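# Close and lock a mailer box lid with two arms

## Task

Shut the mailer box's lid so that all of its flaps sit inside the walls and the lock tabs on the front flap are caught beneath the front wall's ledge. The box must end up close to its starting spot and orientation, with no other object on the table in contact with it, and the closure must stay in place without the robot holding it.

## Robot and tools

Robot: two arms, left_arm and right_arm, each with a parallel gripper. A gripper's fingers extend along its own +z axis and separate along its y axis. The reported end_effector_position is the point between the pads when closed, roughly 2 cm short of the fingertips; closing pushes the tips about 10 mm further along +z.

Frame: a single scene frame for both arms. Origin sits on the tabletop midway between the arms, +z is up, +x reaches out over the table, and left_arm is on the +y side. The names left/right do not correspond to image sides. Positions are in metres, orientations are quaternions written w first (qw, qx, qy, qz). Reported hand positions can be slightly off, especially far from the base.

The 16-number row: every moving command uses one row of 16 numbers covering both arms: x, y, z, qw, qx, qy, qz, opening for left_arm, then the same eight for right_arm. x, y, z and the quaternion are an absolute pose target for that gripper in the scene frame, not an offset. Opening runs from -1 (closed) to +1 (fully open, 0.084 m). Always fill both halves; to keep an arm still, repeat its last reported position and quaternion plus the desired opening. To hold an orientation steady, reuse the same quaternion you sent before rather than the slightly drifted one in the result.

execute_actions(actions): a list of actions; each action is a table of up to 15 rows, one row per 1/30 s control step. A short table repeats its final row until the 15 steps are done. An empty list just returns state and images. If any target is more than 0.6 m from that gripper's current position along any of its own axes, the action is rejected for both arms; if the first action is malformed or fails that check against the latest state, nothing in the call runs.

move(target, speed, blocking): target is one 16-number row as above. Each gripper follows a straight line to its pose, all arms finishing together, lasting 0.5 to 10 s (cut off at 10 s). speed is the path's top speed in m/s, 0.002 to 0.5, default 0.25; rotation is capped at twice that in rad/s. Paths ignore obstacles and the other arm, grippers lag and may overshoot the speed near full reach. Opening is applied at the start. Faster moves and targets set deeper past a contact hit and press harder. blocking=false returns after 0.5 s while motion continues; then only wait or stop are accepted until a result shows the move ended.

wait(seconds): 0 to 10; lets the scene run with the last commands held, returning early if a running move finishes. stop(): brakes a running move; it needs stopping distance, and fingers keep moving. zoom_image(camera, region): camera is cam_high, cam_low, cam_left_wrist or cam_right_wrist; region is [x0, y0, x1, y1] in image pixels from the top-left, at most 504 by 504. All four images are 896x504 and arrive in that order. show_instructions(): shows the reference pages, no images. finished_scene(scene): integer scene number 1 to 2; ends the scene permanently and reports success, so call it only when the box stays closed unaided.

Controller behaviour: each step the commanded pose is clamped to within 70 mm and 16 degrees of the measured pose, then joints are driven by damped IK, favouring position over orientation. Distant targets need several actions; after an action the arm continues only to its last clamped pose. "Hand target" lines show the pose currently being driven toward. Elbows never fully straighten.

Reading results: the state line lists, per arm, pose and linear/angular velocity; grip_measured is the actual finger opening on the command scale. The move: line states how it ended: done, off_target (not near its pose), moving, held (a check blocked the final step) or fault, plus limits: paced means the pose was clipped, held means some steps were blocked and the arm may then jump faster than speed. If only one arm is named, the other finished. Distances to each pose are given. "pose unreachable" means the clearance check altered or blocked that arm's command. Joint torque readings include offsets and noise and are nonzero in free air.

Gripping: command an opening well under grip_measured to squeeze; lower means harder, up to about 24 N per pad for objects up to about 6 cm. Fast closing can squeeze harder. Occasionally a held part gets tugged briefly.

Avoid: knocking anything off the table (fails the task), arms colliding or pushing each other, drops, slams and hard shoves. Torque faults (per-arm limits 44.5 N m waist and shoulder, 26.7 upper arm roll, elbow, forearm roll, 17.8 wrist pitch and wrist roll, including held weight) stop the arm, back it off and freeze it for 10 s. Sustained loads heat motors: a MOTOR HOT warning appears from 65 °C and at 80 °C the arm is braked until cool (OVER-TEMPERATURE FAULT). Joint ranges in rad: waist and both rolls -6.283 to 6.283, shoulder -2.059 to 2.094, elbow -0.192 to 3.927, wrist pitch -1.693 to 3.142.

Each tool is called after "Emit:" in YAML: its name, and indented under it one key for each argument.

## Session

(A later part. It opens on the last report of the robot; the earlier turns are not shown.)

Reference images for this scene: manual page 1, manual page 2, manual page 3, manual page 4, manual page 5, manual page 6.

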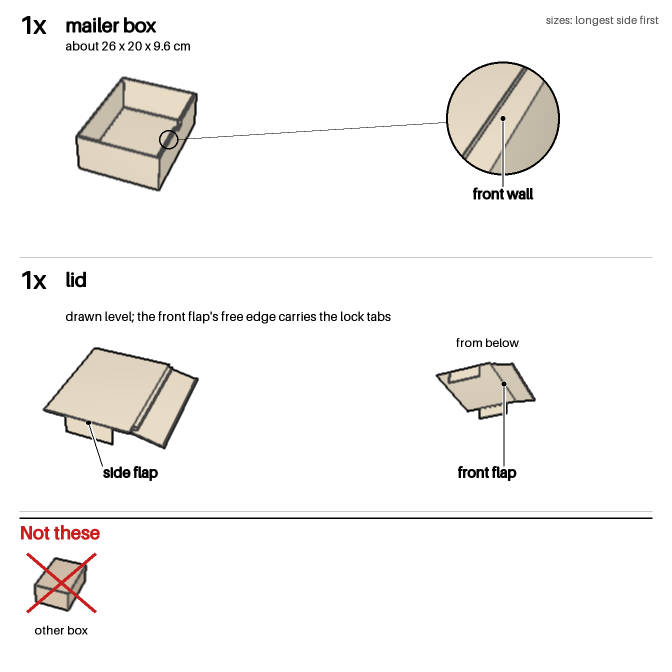

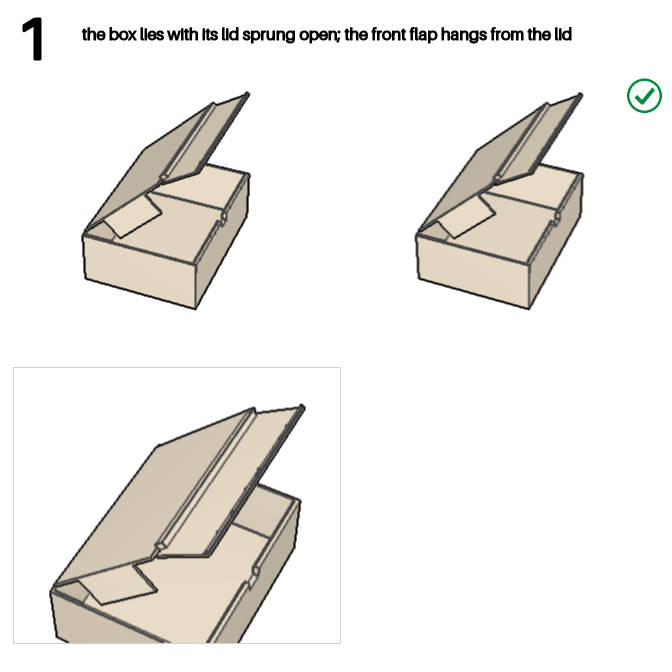

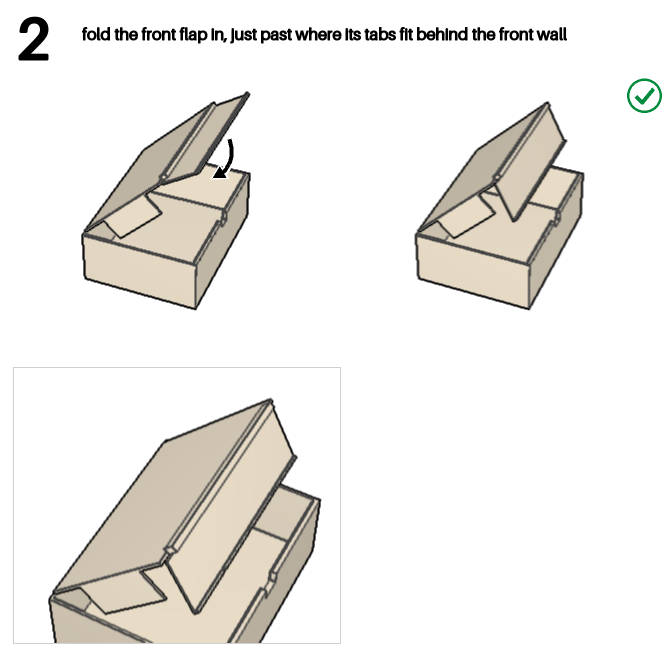

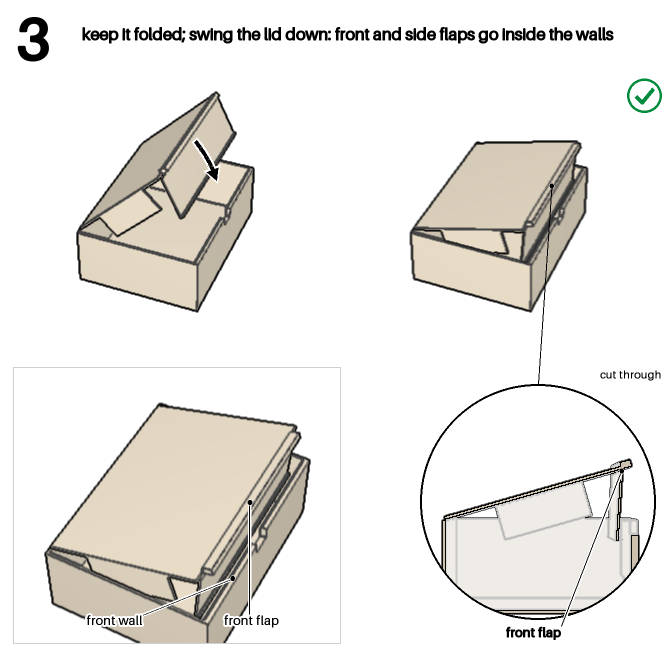

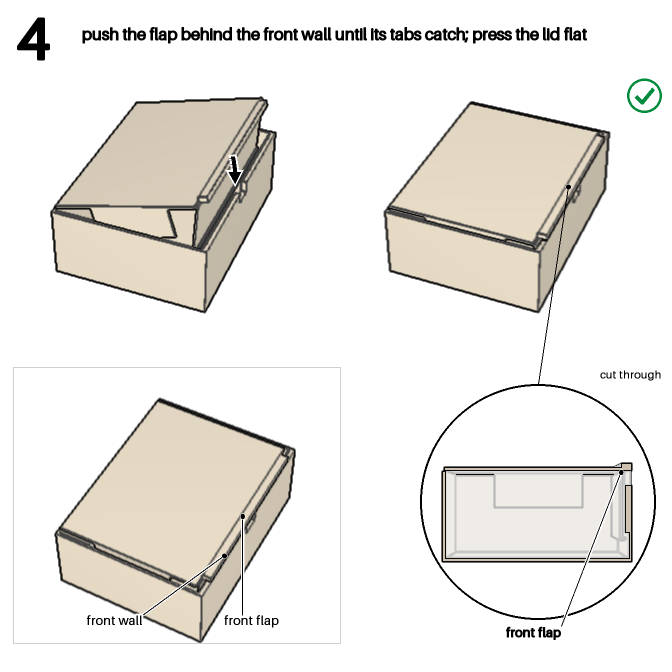

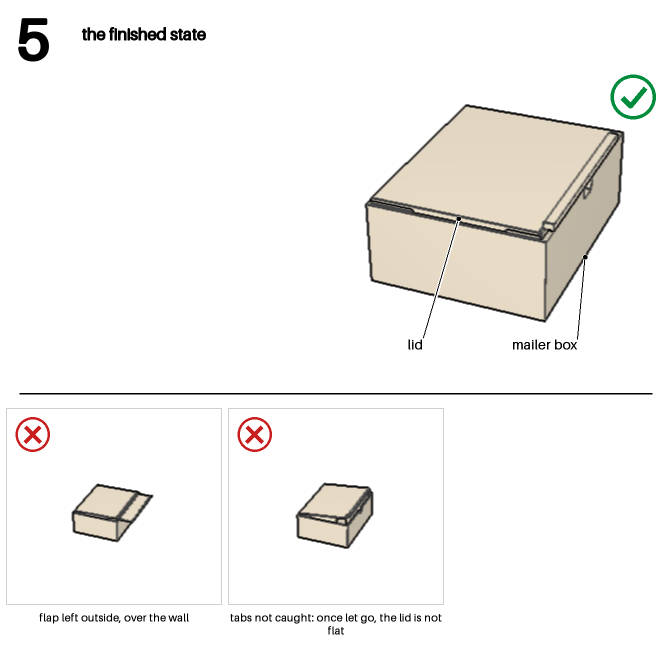

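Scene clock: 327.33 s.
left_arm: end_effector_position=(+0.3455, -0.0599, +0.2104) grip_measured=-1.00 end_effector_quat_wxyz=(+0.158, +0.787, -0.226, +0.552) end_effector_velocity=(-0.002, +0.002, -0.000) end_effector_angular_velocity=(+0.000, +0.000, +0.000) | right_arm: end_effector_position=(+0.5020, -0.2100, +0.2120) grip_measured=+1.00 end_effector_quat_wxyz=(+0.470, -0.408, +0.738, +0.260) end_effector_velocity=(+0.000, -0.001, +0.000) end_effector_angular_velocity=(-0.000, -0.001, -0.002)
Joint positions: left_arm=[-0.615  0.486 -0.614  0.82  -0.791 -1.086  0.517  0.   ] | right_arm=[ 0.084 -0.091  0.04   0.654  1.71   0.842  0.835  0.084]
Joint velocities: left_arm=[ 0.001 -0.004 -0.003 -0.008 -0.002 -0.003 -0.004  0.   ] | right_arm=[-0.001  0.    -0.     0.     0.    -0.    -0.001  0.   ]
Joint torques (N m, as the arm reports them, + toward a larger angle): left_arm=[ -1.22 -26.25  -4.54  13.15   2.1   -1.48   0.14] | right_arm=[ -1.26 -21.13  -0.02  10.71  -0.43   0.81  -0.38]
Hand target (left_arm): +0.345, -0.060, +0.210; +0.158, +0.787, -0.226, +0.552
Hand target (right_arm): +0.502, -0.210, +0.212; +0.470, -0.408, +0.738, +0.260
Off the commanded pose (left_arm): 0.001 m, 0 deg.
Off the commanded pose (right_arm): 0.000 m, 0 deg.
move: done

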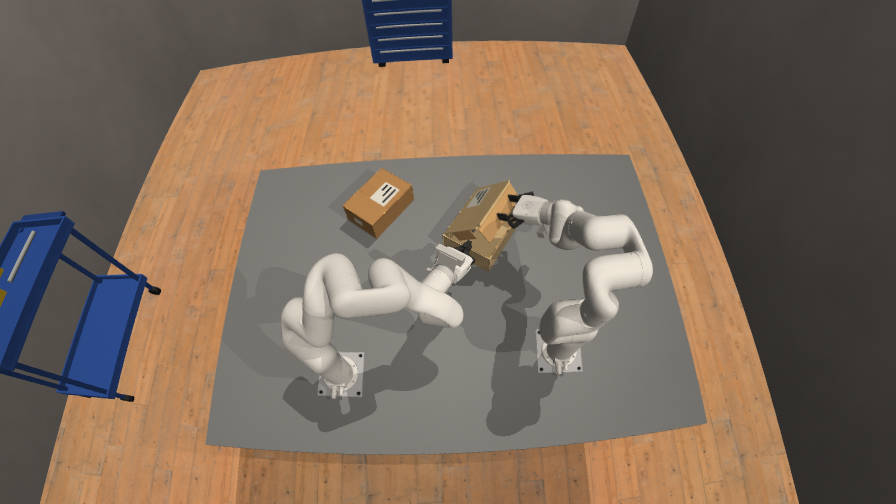

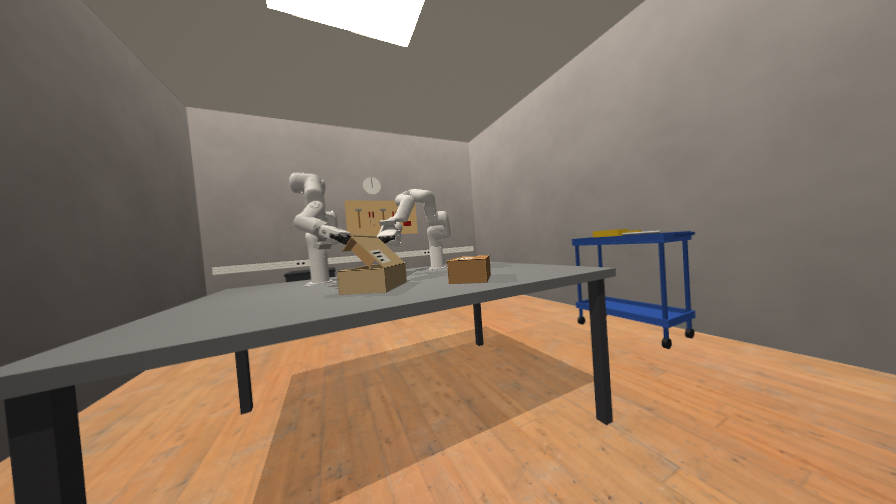

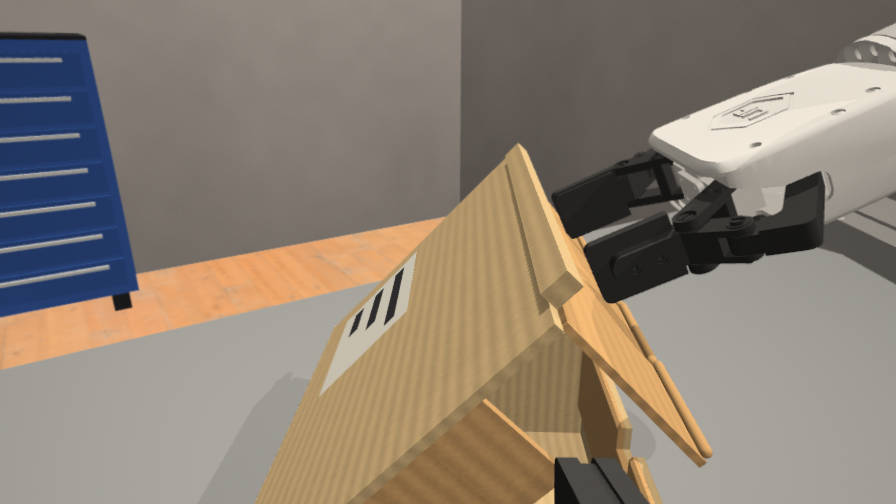

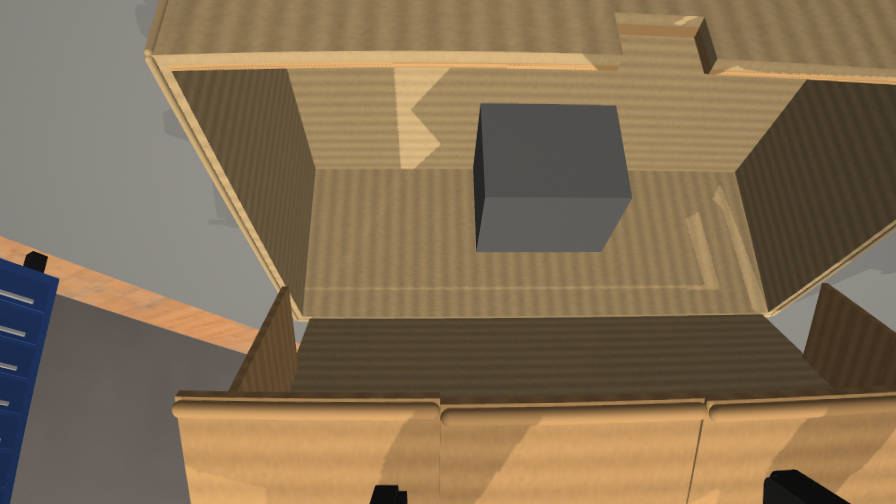

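Emit:
move:
  target: [0.365,-0.03,0.265,0.158,0.787,-0.226,0.552,-1,0.502,-0.210,0.212,-0.470,0.408,-0.737,-0.260,1]
  speed: 0.12

Emit:
move:
  target: [0.468,-0.095,0.235,0.158,0.787,-0.226,0.552,-1,0.502,-0.210,0.212,-0.470,0.408,-0.737,-0.260,1]
  speed: 0.1

Scene clock: 343.47 s.
left_arm: end_effector_position=(+0.3650, -0.0303, +0.2643) grip_measured=-1.00 end_effector_quat_wxyz=(+0.158, +0.787, -0.226, +0.552) end_effector_velocity=(+0.001, +0.001, +0.003) end_effector_angular_velocity=(-0.001, +0.002, -0.003) | right_arm: end_effector_position=(+0.5020, -0.2100, +0.2120) grip_measured=+1.00 end_effector_quat_wxyz=(+0.470, -0.408, +0.738, +0.260) end_effector_velocity=(-0.000, -0.000, +0.000) end_effector_angular_velocity=(+0.002, +0.001, +0.001)
Joint positions: left_arm=[-0.511  0.254 -0.63   0.743 -0.81  -0.898  0.522  0.   ] | right_arm=[ 0.084 -0.091  0.04   0.654  1.71   0.842  0.835  0.084]
Joint velocities: left_arm=[ 0.006 -0.016 -0.    -0.004  0.001  0.017 -0.001  0.   ] | right_arm=[-0.001 -0.    -0.001 -0.    -0.002  0.003  0.001  0.   ]
Joint torques (N m, as the arm reports them, + toward a larger angle): left_arm=[ -0.9  -22.33  -2.36  15.06   2.01  -1.5    0.06] | right_arm=[ -1.09 -21.31   0.11  10.72  -0.53   0.85  -0.31]
Hand target (left_arm): +0.365, -0.030, +0.265; +0.158, +0.787, -0.226, +0.552
Hand target (right_arm): +0.502, -0.210, +0.212; +0.470, -0.408, +0.738, +0.260
Off the commanded pose (left_arm): 0.001 m, 0 deg.
Off the commanded pose (right_arm): 0.000 m, 0 deg.
move: done

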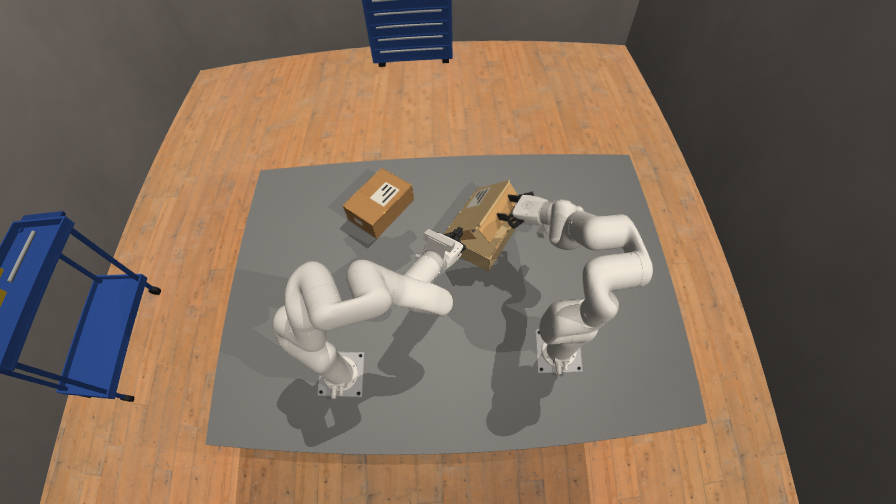

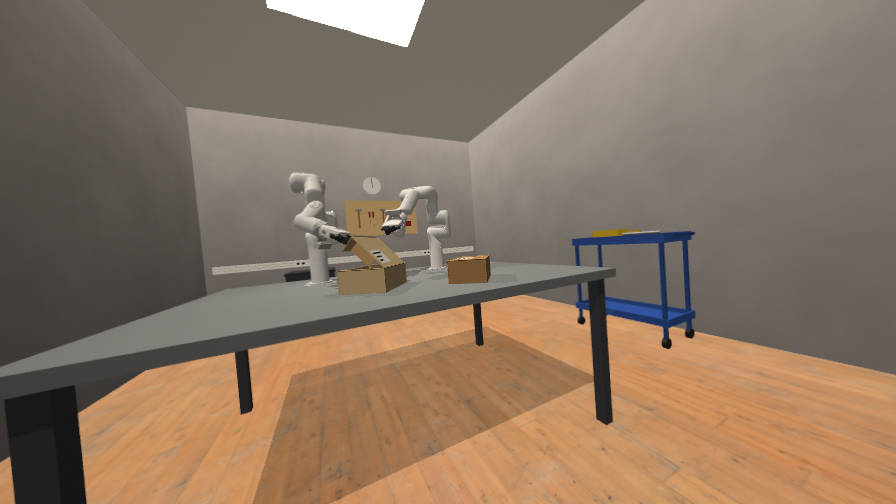

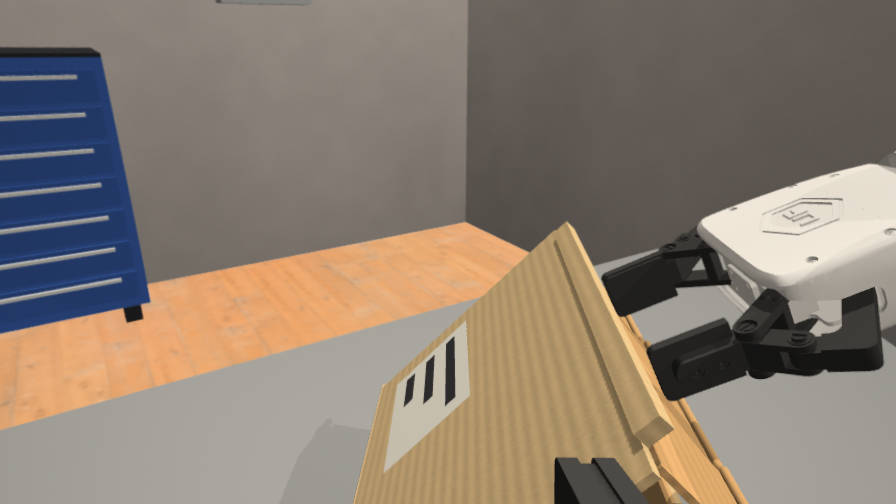

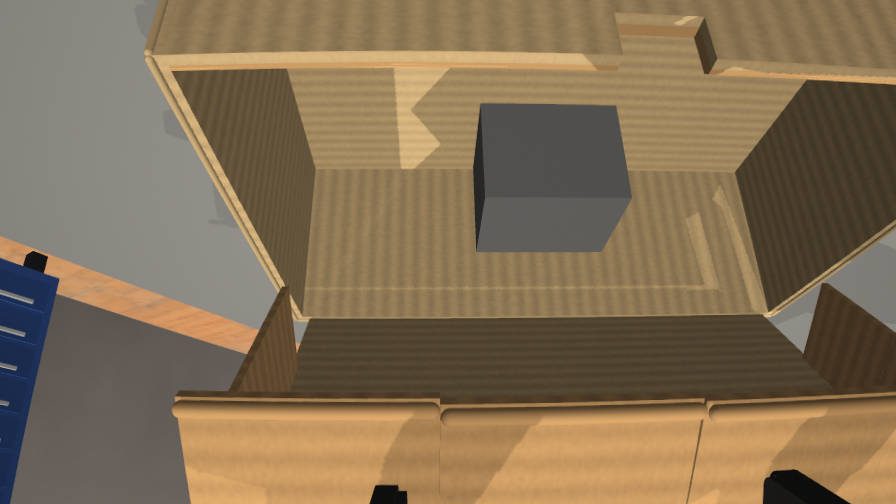

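Scene clock: 345.23 s.
left_arm: end_effector_position=(+0.4674, -0.0952, +0.2347) grip_measured=-1.00 end_effector_quat_wxyz=(+0.158, +0.787, -0.226, +0.552) end_effector_velocity=(+0.003, +0.000, -0.000) end_effector_angular_velocity=(+0.001, -0.001, +0.004) | right_arm: end_effector_position=(+0.5020, -0.2100, +0.2120) grip_measured=+1.00 end_effector_quat_wxyz=(+0.470, -0.408, +0.738, +0.260) end_effector_velocity=(+0.000, -0.001, -0.000) end_effector_angular_velocity=(+0.001, +0.001, -0.002)
Joint positions: left_arm=[-0.55   0.611 -0.523  1.2   -0.736 -0.823  0.698  0.   ] | right_arm=[ 0.084 -0.091  0.04   0.654  1.71   0.842  0.835  0.084]
Joint velocities: left_arm=[-0.001  0.007  0.004  0.011 -0.003  0.002  0.006  0.   ] | right_arm=[-0.001  0.    -0.001 -0.001  0.001  0.001  0.     0.   ]
Joint torques (N m, as the arm reports them, + toward a larger angle): left_arm=[ -1.29 -33.15  -5.16  16.01   2.28  -1.23   0.03] | right_arm=[ -0.81 -21.31   0.26  10.68  -0.58   0.85  -0.39]
Hand target (left_arm): +0.468, -0.095, +0.234; +0.158, +0.787, -0.226, +0.552
Hand target (right_arm): +0.502, -0.210, +0.212; +0.470, -0.408, +0.738, +0.260
Off the commanded pose (left_arm): 0.001 m, 0 deg.
Off the commanded pose (right_arm): 0.000 m, 0 deg.
move: done

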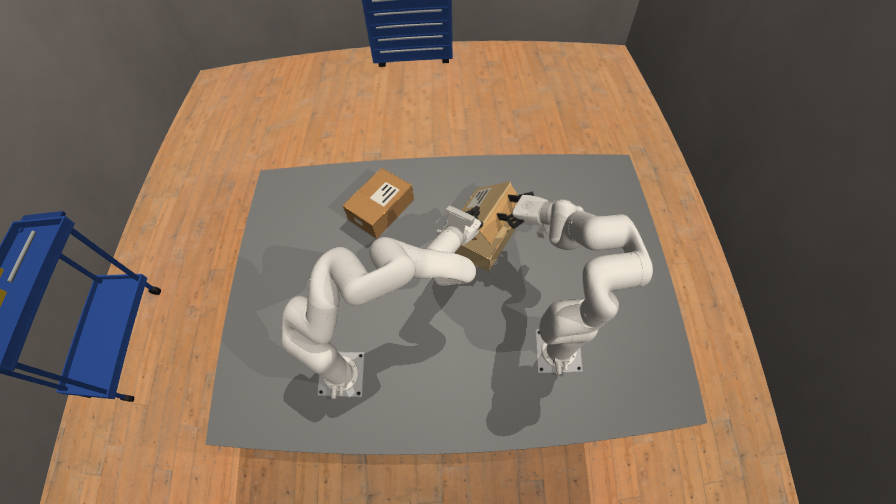

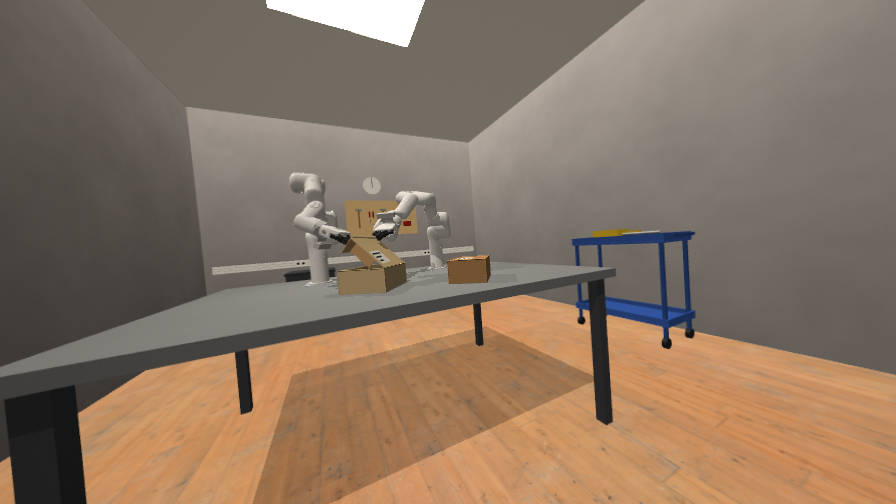

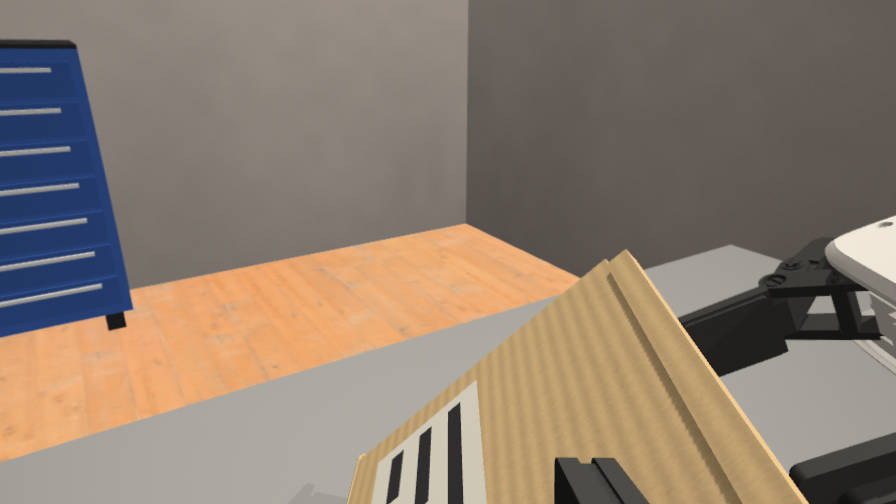

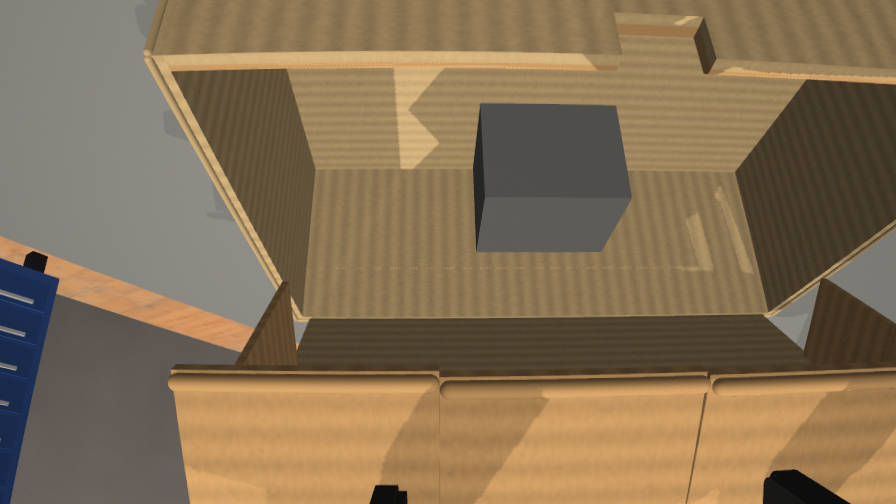

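Emit:
move:
  target: [0.457,-0.112,0.208,0.158,0.787,-0.226,0.552,-1,0.494,-0.223,0.17,-0.470,0.408,-0.737,-0.260,1]
  speed: 0.025

Scene clock: 361.90 s.
left_arm: end_effector_position=(+0.4570, -0.1118, +0.2082) grip_measured=-1.00 end_effector_quat_wxyz=(+0.158, +0.787, -0.226, +0.552) end_effector_velocity=(-0.000, -0.001, +0.000) end_effector_angular_velocity=(-0.001, -0.002, +0.001) | right_arm: end_effector_position=(+0.4940, -0.2229, +0.1703) grip_measured=+1.00 end_effector_quat_wxyz=(+0.470, -0.408, +0.738, +0.260) end_effector_velocity=(-0.001, +0.001, -0.001) end_effector_angular_velocity=(+0.001, -0.001, +0.004)
Joint positions: left_arm=[-0.599  0.697 -0.516  1.243 -0.727 -0.882  0.692  0.   ] | right_arm=[ 0.063 -0.008  0.016  0.622  1.767  0.886  0.691  0.084]
Joint velocities: left_arm=[-0.003  0.003  0.001  0.003  0.    -0.004  0.     0.   ] | right_arm=[ 0.002  0.004 -0.002 -0.001  0.001  0.004 -0.007  0.   ]
Joint torques (N m, as the arm reports them, + toward a larger angle): left_arm=[ -1.05 -34.36  -5.72  15.63   2.35  -1.35   0.19] | right_arm=[ -0.79 -21.86   0.57  10.07  -0.45   1.01  -0.39]
Hand target (left_arm): +0.457, -0.112, +0.208; +0.158, +0.787, -0.226, +0.552
Hand target (right_arm): +0.494, -0.223, +0.170; +0.470, -0.408, +0.738, +0.260
Off the commanded pose (left_arm): 0.000 m, 0 deg.
Off the commanded pose (right_arm): 0.000 m, 0 deg.
move: done

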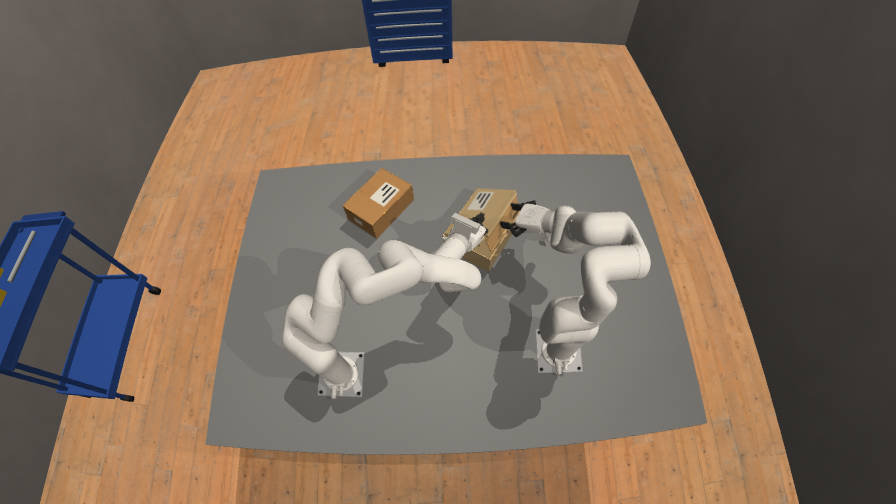

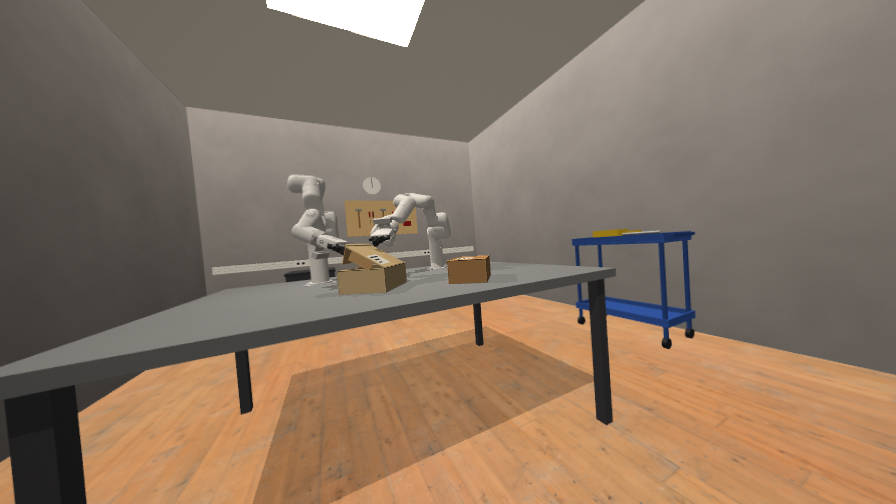

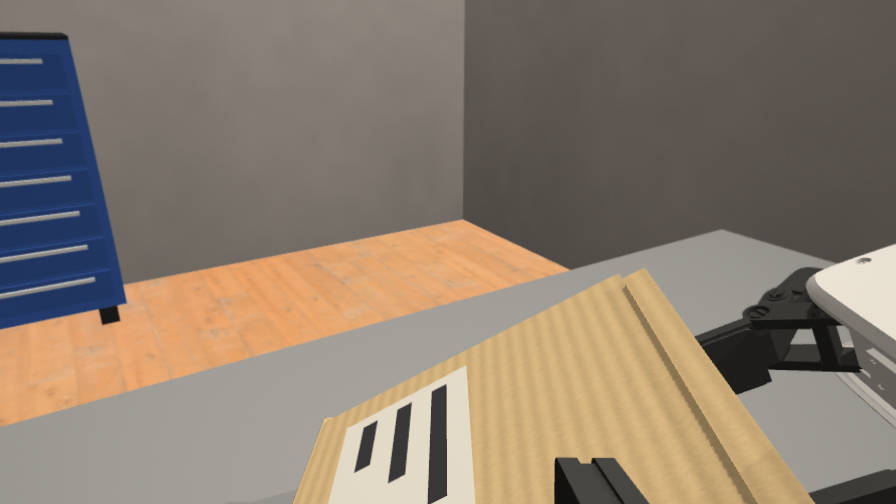

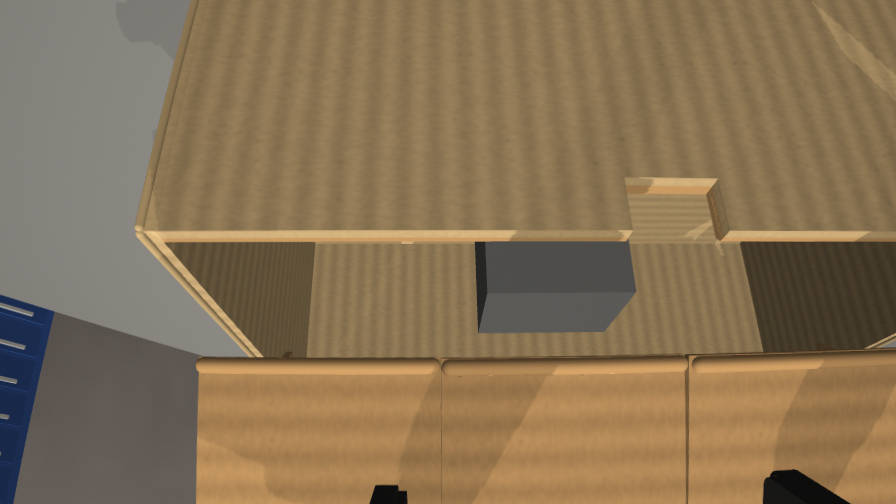

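Emit:
move:
  target: [0.455,-0.115,0.2,0.158,0.787,-0.226,0.552,-1,0.495,-0.221,0.148,-0.470,0.408,-0.737,-0.260,1]
  speed: 0.02

Emit:
zoom_image:
  camera: "cam_low"
  region: [300,200,460,300]

Scene clock: 370.63 s.
left_arm: end_effector_position=(+0.4550, -0.1150, +0.2001) grip_measured=-1.00 end_effector_quat_wxyz=(+0.158, +0.787, -0.226, +0.552) end_effector_velocity=(+0.001, +0.000, -0.000) end_effector_angular_velocity=(-0.001, -0.001, +0.002) | right_arm: end_effector_position=(+0.4949, -0.2210, +0.1483) grip_measured=+1.00 end_effector_quat_wxyz=(+0.470, -0.408, +0.738, +0.260) end_effector_velocity=(+0.001, -0.001, -0.002) end_effector_angular_velocity=(-0.001, -0.001, -0.002)
Joint positions: left_arm=[-0.608  0.721 -0.513  1.252 -0.718 -0.897  0.686  0.   ] | right_arm=[0.064 0.058 0.018 0.631 1.814 0.897 0.618 0.084]
Joint velocities: left_arm=[ 0.     0.002  0.     0.002  0.001 -0.002 -0.001  0.   ] | right_arm=[ 0.     0.006 -0.001  0.002  0.005  0.    -0.007  0.   ]
Joint torques (N m, as the arm reports them, + toward a larger angle): left_arm=[ -1.16 -34.36  -5.8   15.38   2.42  -1.34   0.11] | right_arm=[ -1.11 -23.38   0.33   9.27  -0.26   1.07  -0.37]
Hand target (left_arm): +0.455, -0.115, +0.200; +0.158, +0.787, -0.226, +0.552
Hand target (right_arm): +0.495, -0.221, +0.148; +0.470, -0.408, +0.738, +0.260
Off the commanded pose (left_arm): 0.000 m, 0 deg.
Off the commanded pose (right_arm): 0.000 m, 0 deg.
move: done

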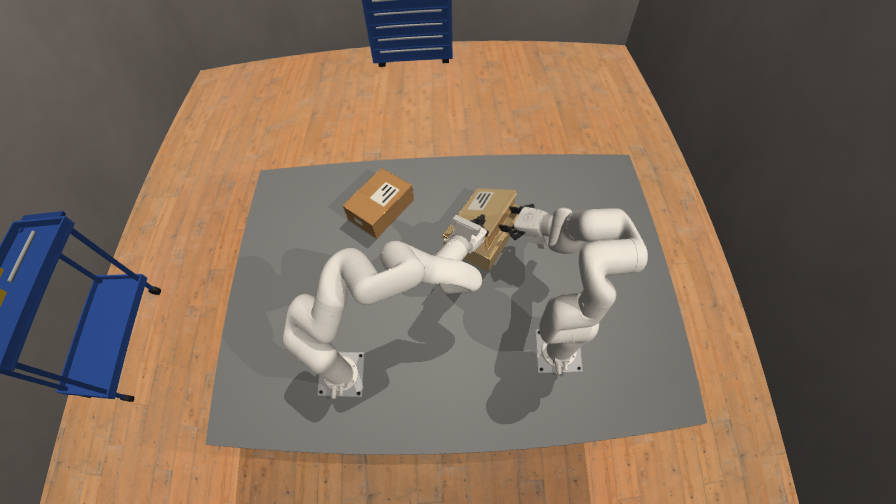

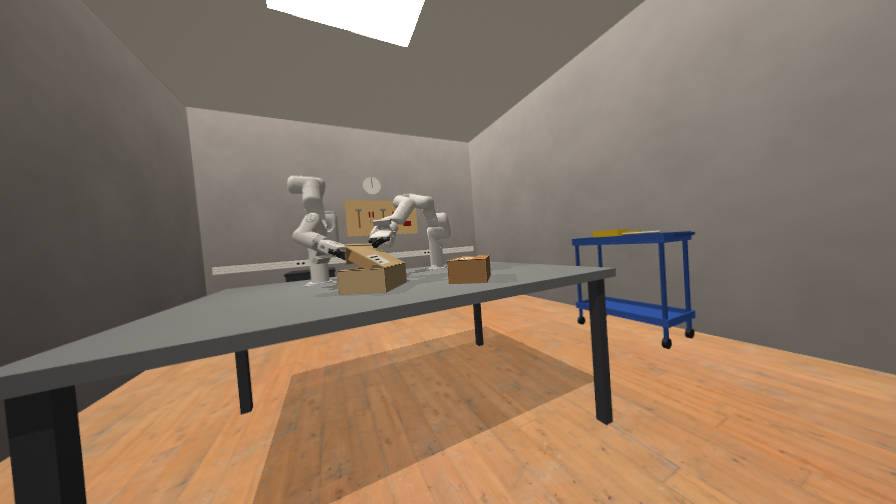

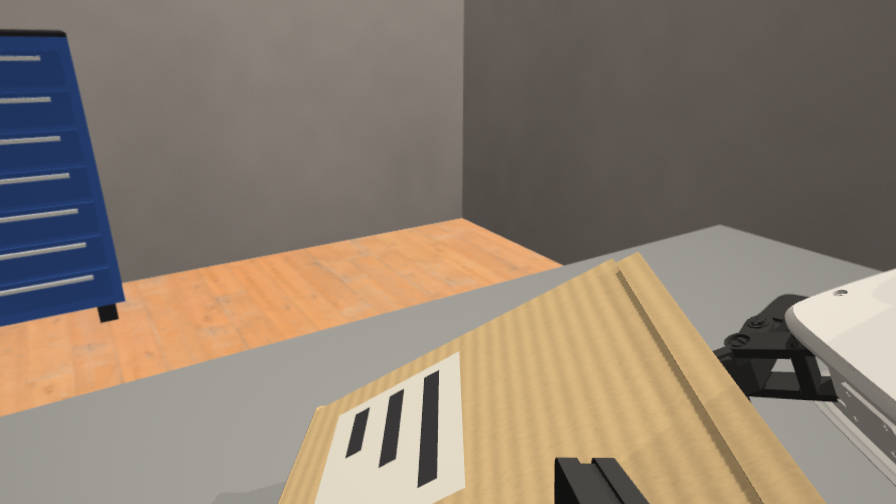

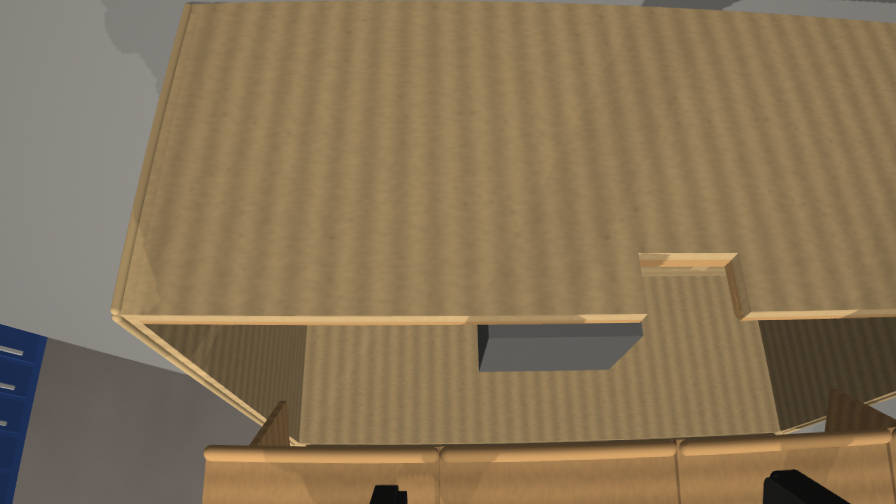

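Region (300, 200, 460, 300) of cam_low's 896x504 image, scaled by 3.150, with more detail than that image has; it fills the top 315 rows of this view, and the rest is white.

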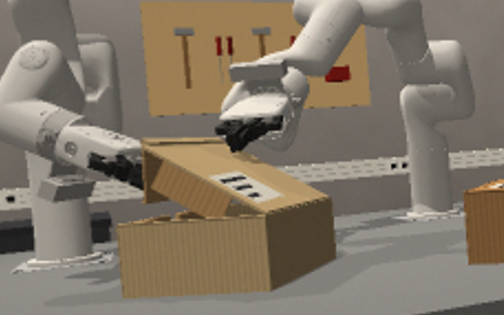

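Emit:
move:
  target: [0.45,-0.123,0.172,0.158,0.787,-0.226,0.552,-1,0.490,-0.229,0.13,-0.470,0.408,-0.737,-0.260,1]
  speed: 0.02

Emit:
zoom_image:
  camera: "cam_low"
  region: [300,200,460,300]

Scene clock: 379.83 s.
left_arm: end_effector_position=(+0.4500, -0.1228, +0.1724) grip_measured=-1.00 end_effector_quat_wxyz=(+0.158, +0.787, -0.226, +0.552) end_effector_velocity=(-0.000, -0.001, -0.001) end_effector_angular_velocity=(-0.001, -0.001, -0.000) | right_arm: end_effector_position=(+0.4900, -0.2289, +0.1302) grip_measured=+1.00 end_effector_quat_wxyz=(+0.470, -0.408, +0.738, +0.260) end_effector_velocity=(+0.000, -0.000, -0.000) end_effector_angular_velocity=(+0.002, -0.003, -0.000)
Joint positions: left_arm=[-0.633  0.801 -0.504  1.282 -0.684 -0.944  0.662  0.   ] | right_arm=[0.049 0.099 0.004 0.62  1.826 0.924 0.559 0.084]
Joint velocities: left_arm=[-0.002  0.005  0.001  0.003  0.003 -0.004 -0.002  0.   ] | right_arm=[-0.001  0.003 -0.001  0.001  0.003  0.003 -0.005 -0.   ]
Joint torques (N m, as the arm reports them, + toward a larger angle): left_arm=[ -1.14 -34.58  -6.45  13.94   1.92  -1.09   0.01] | right_arm=[ -0.79 -24.33   0.39   9.34  -0.3    1.32  -0.41]
Hand target (left_arm): +0.450, -0.123, +0.172; +0.158, +0.787, -0.226, +0.552
Hand target (right_arm): +0.490, -0.229, +0.130; +0.470, -0.408, +0.738, +0.260
Off the commanded pose (left_arm): 0.000 m, 0 deg.
Off the commanded pose (right_arm): 0.000 m, 0 deg.
move: done

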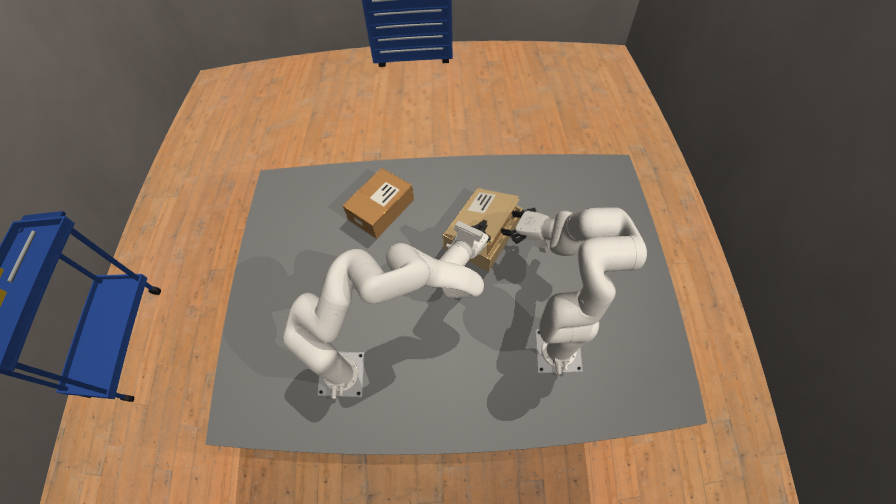

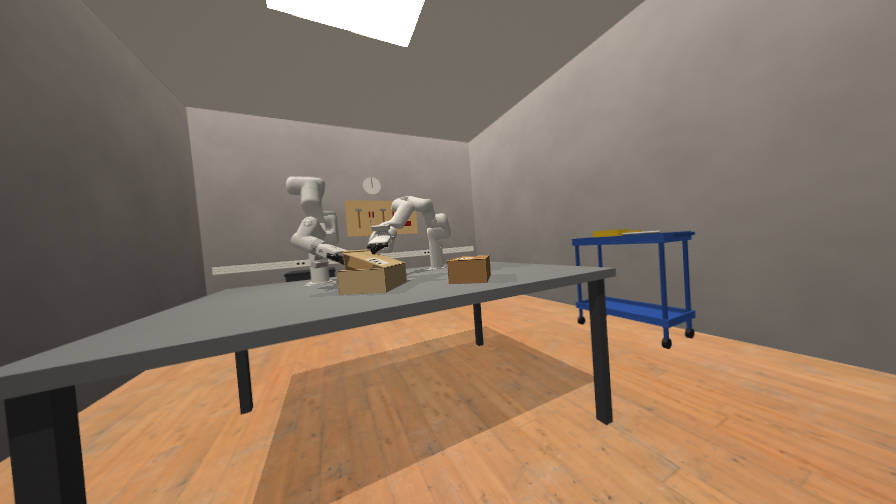

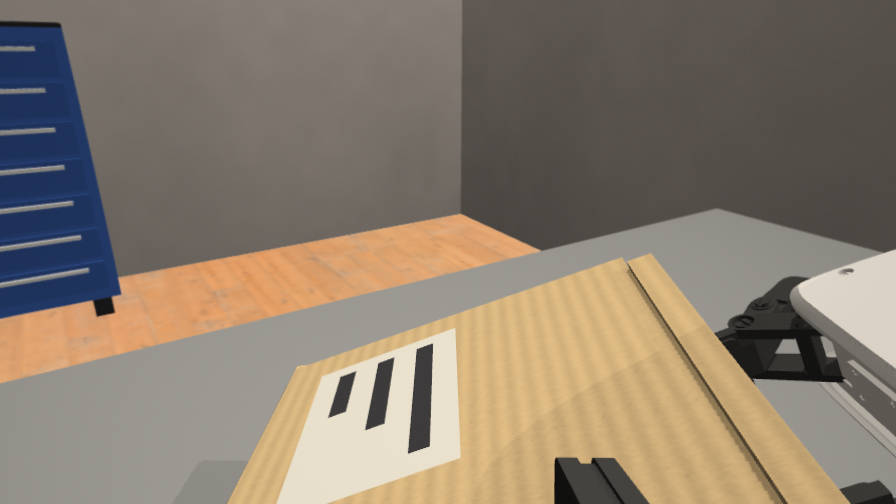

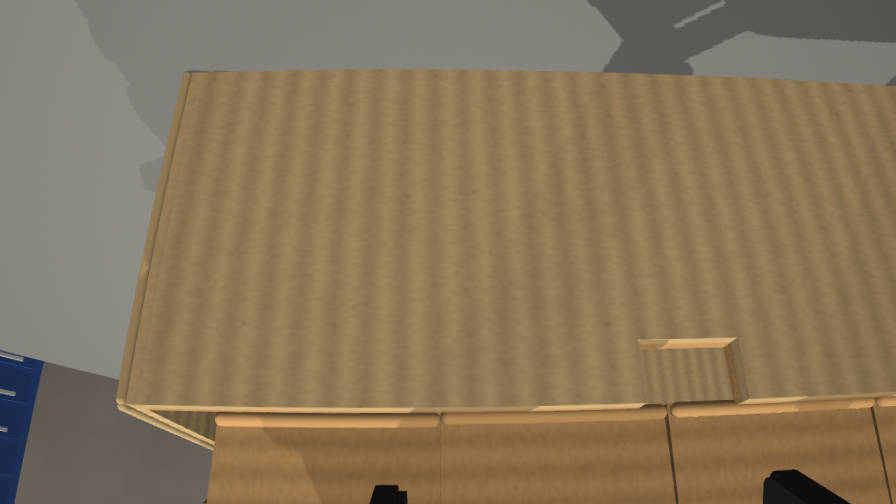

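Region (300, 200, 460, 300) of cam_low's 896x504 image, scaled by 3.150, with more detail than that image has; it fills the top 315 rows of this view, and the rest is white.

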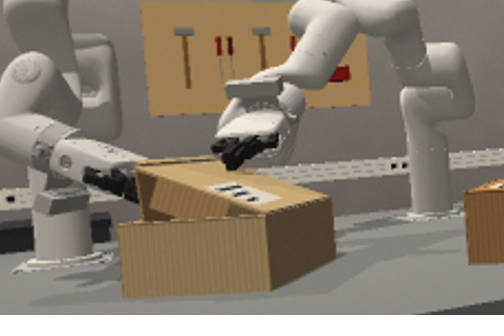

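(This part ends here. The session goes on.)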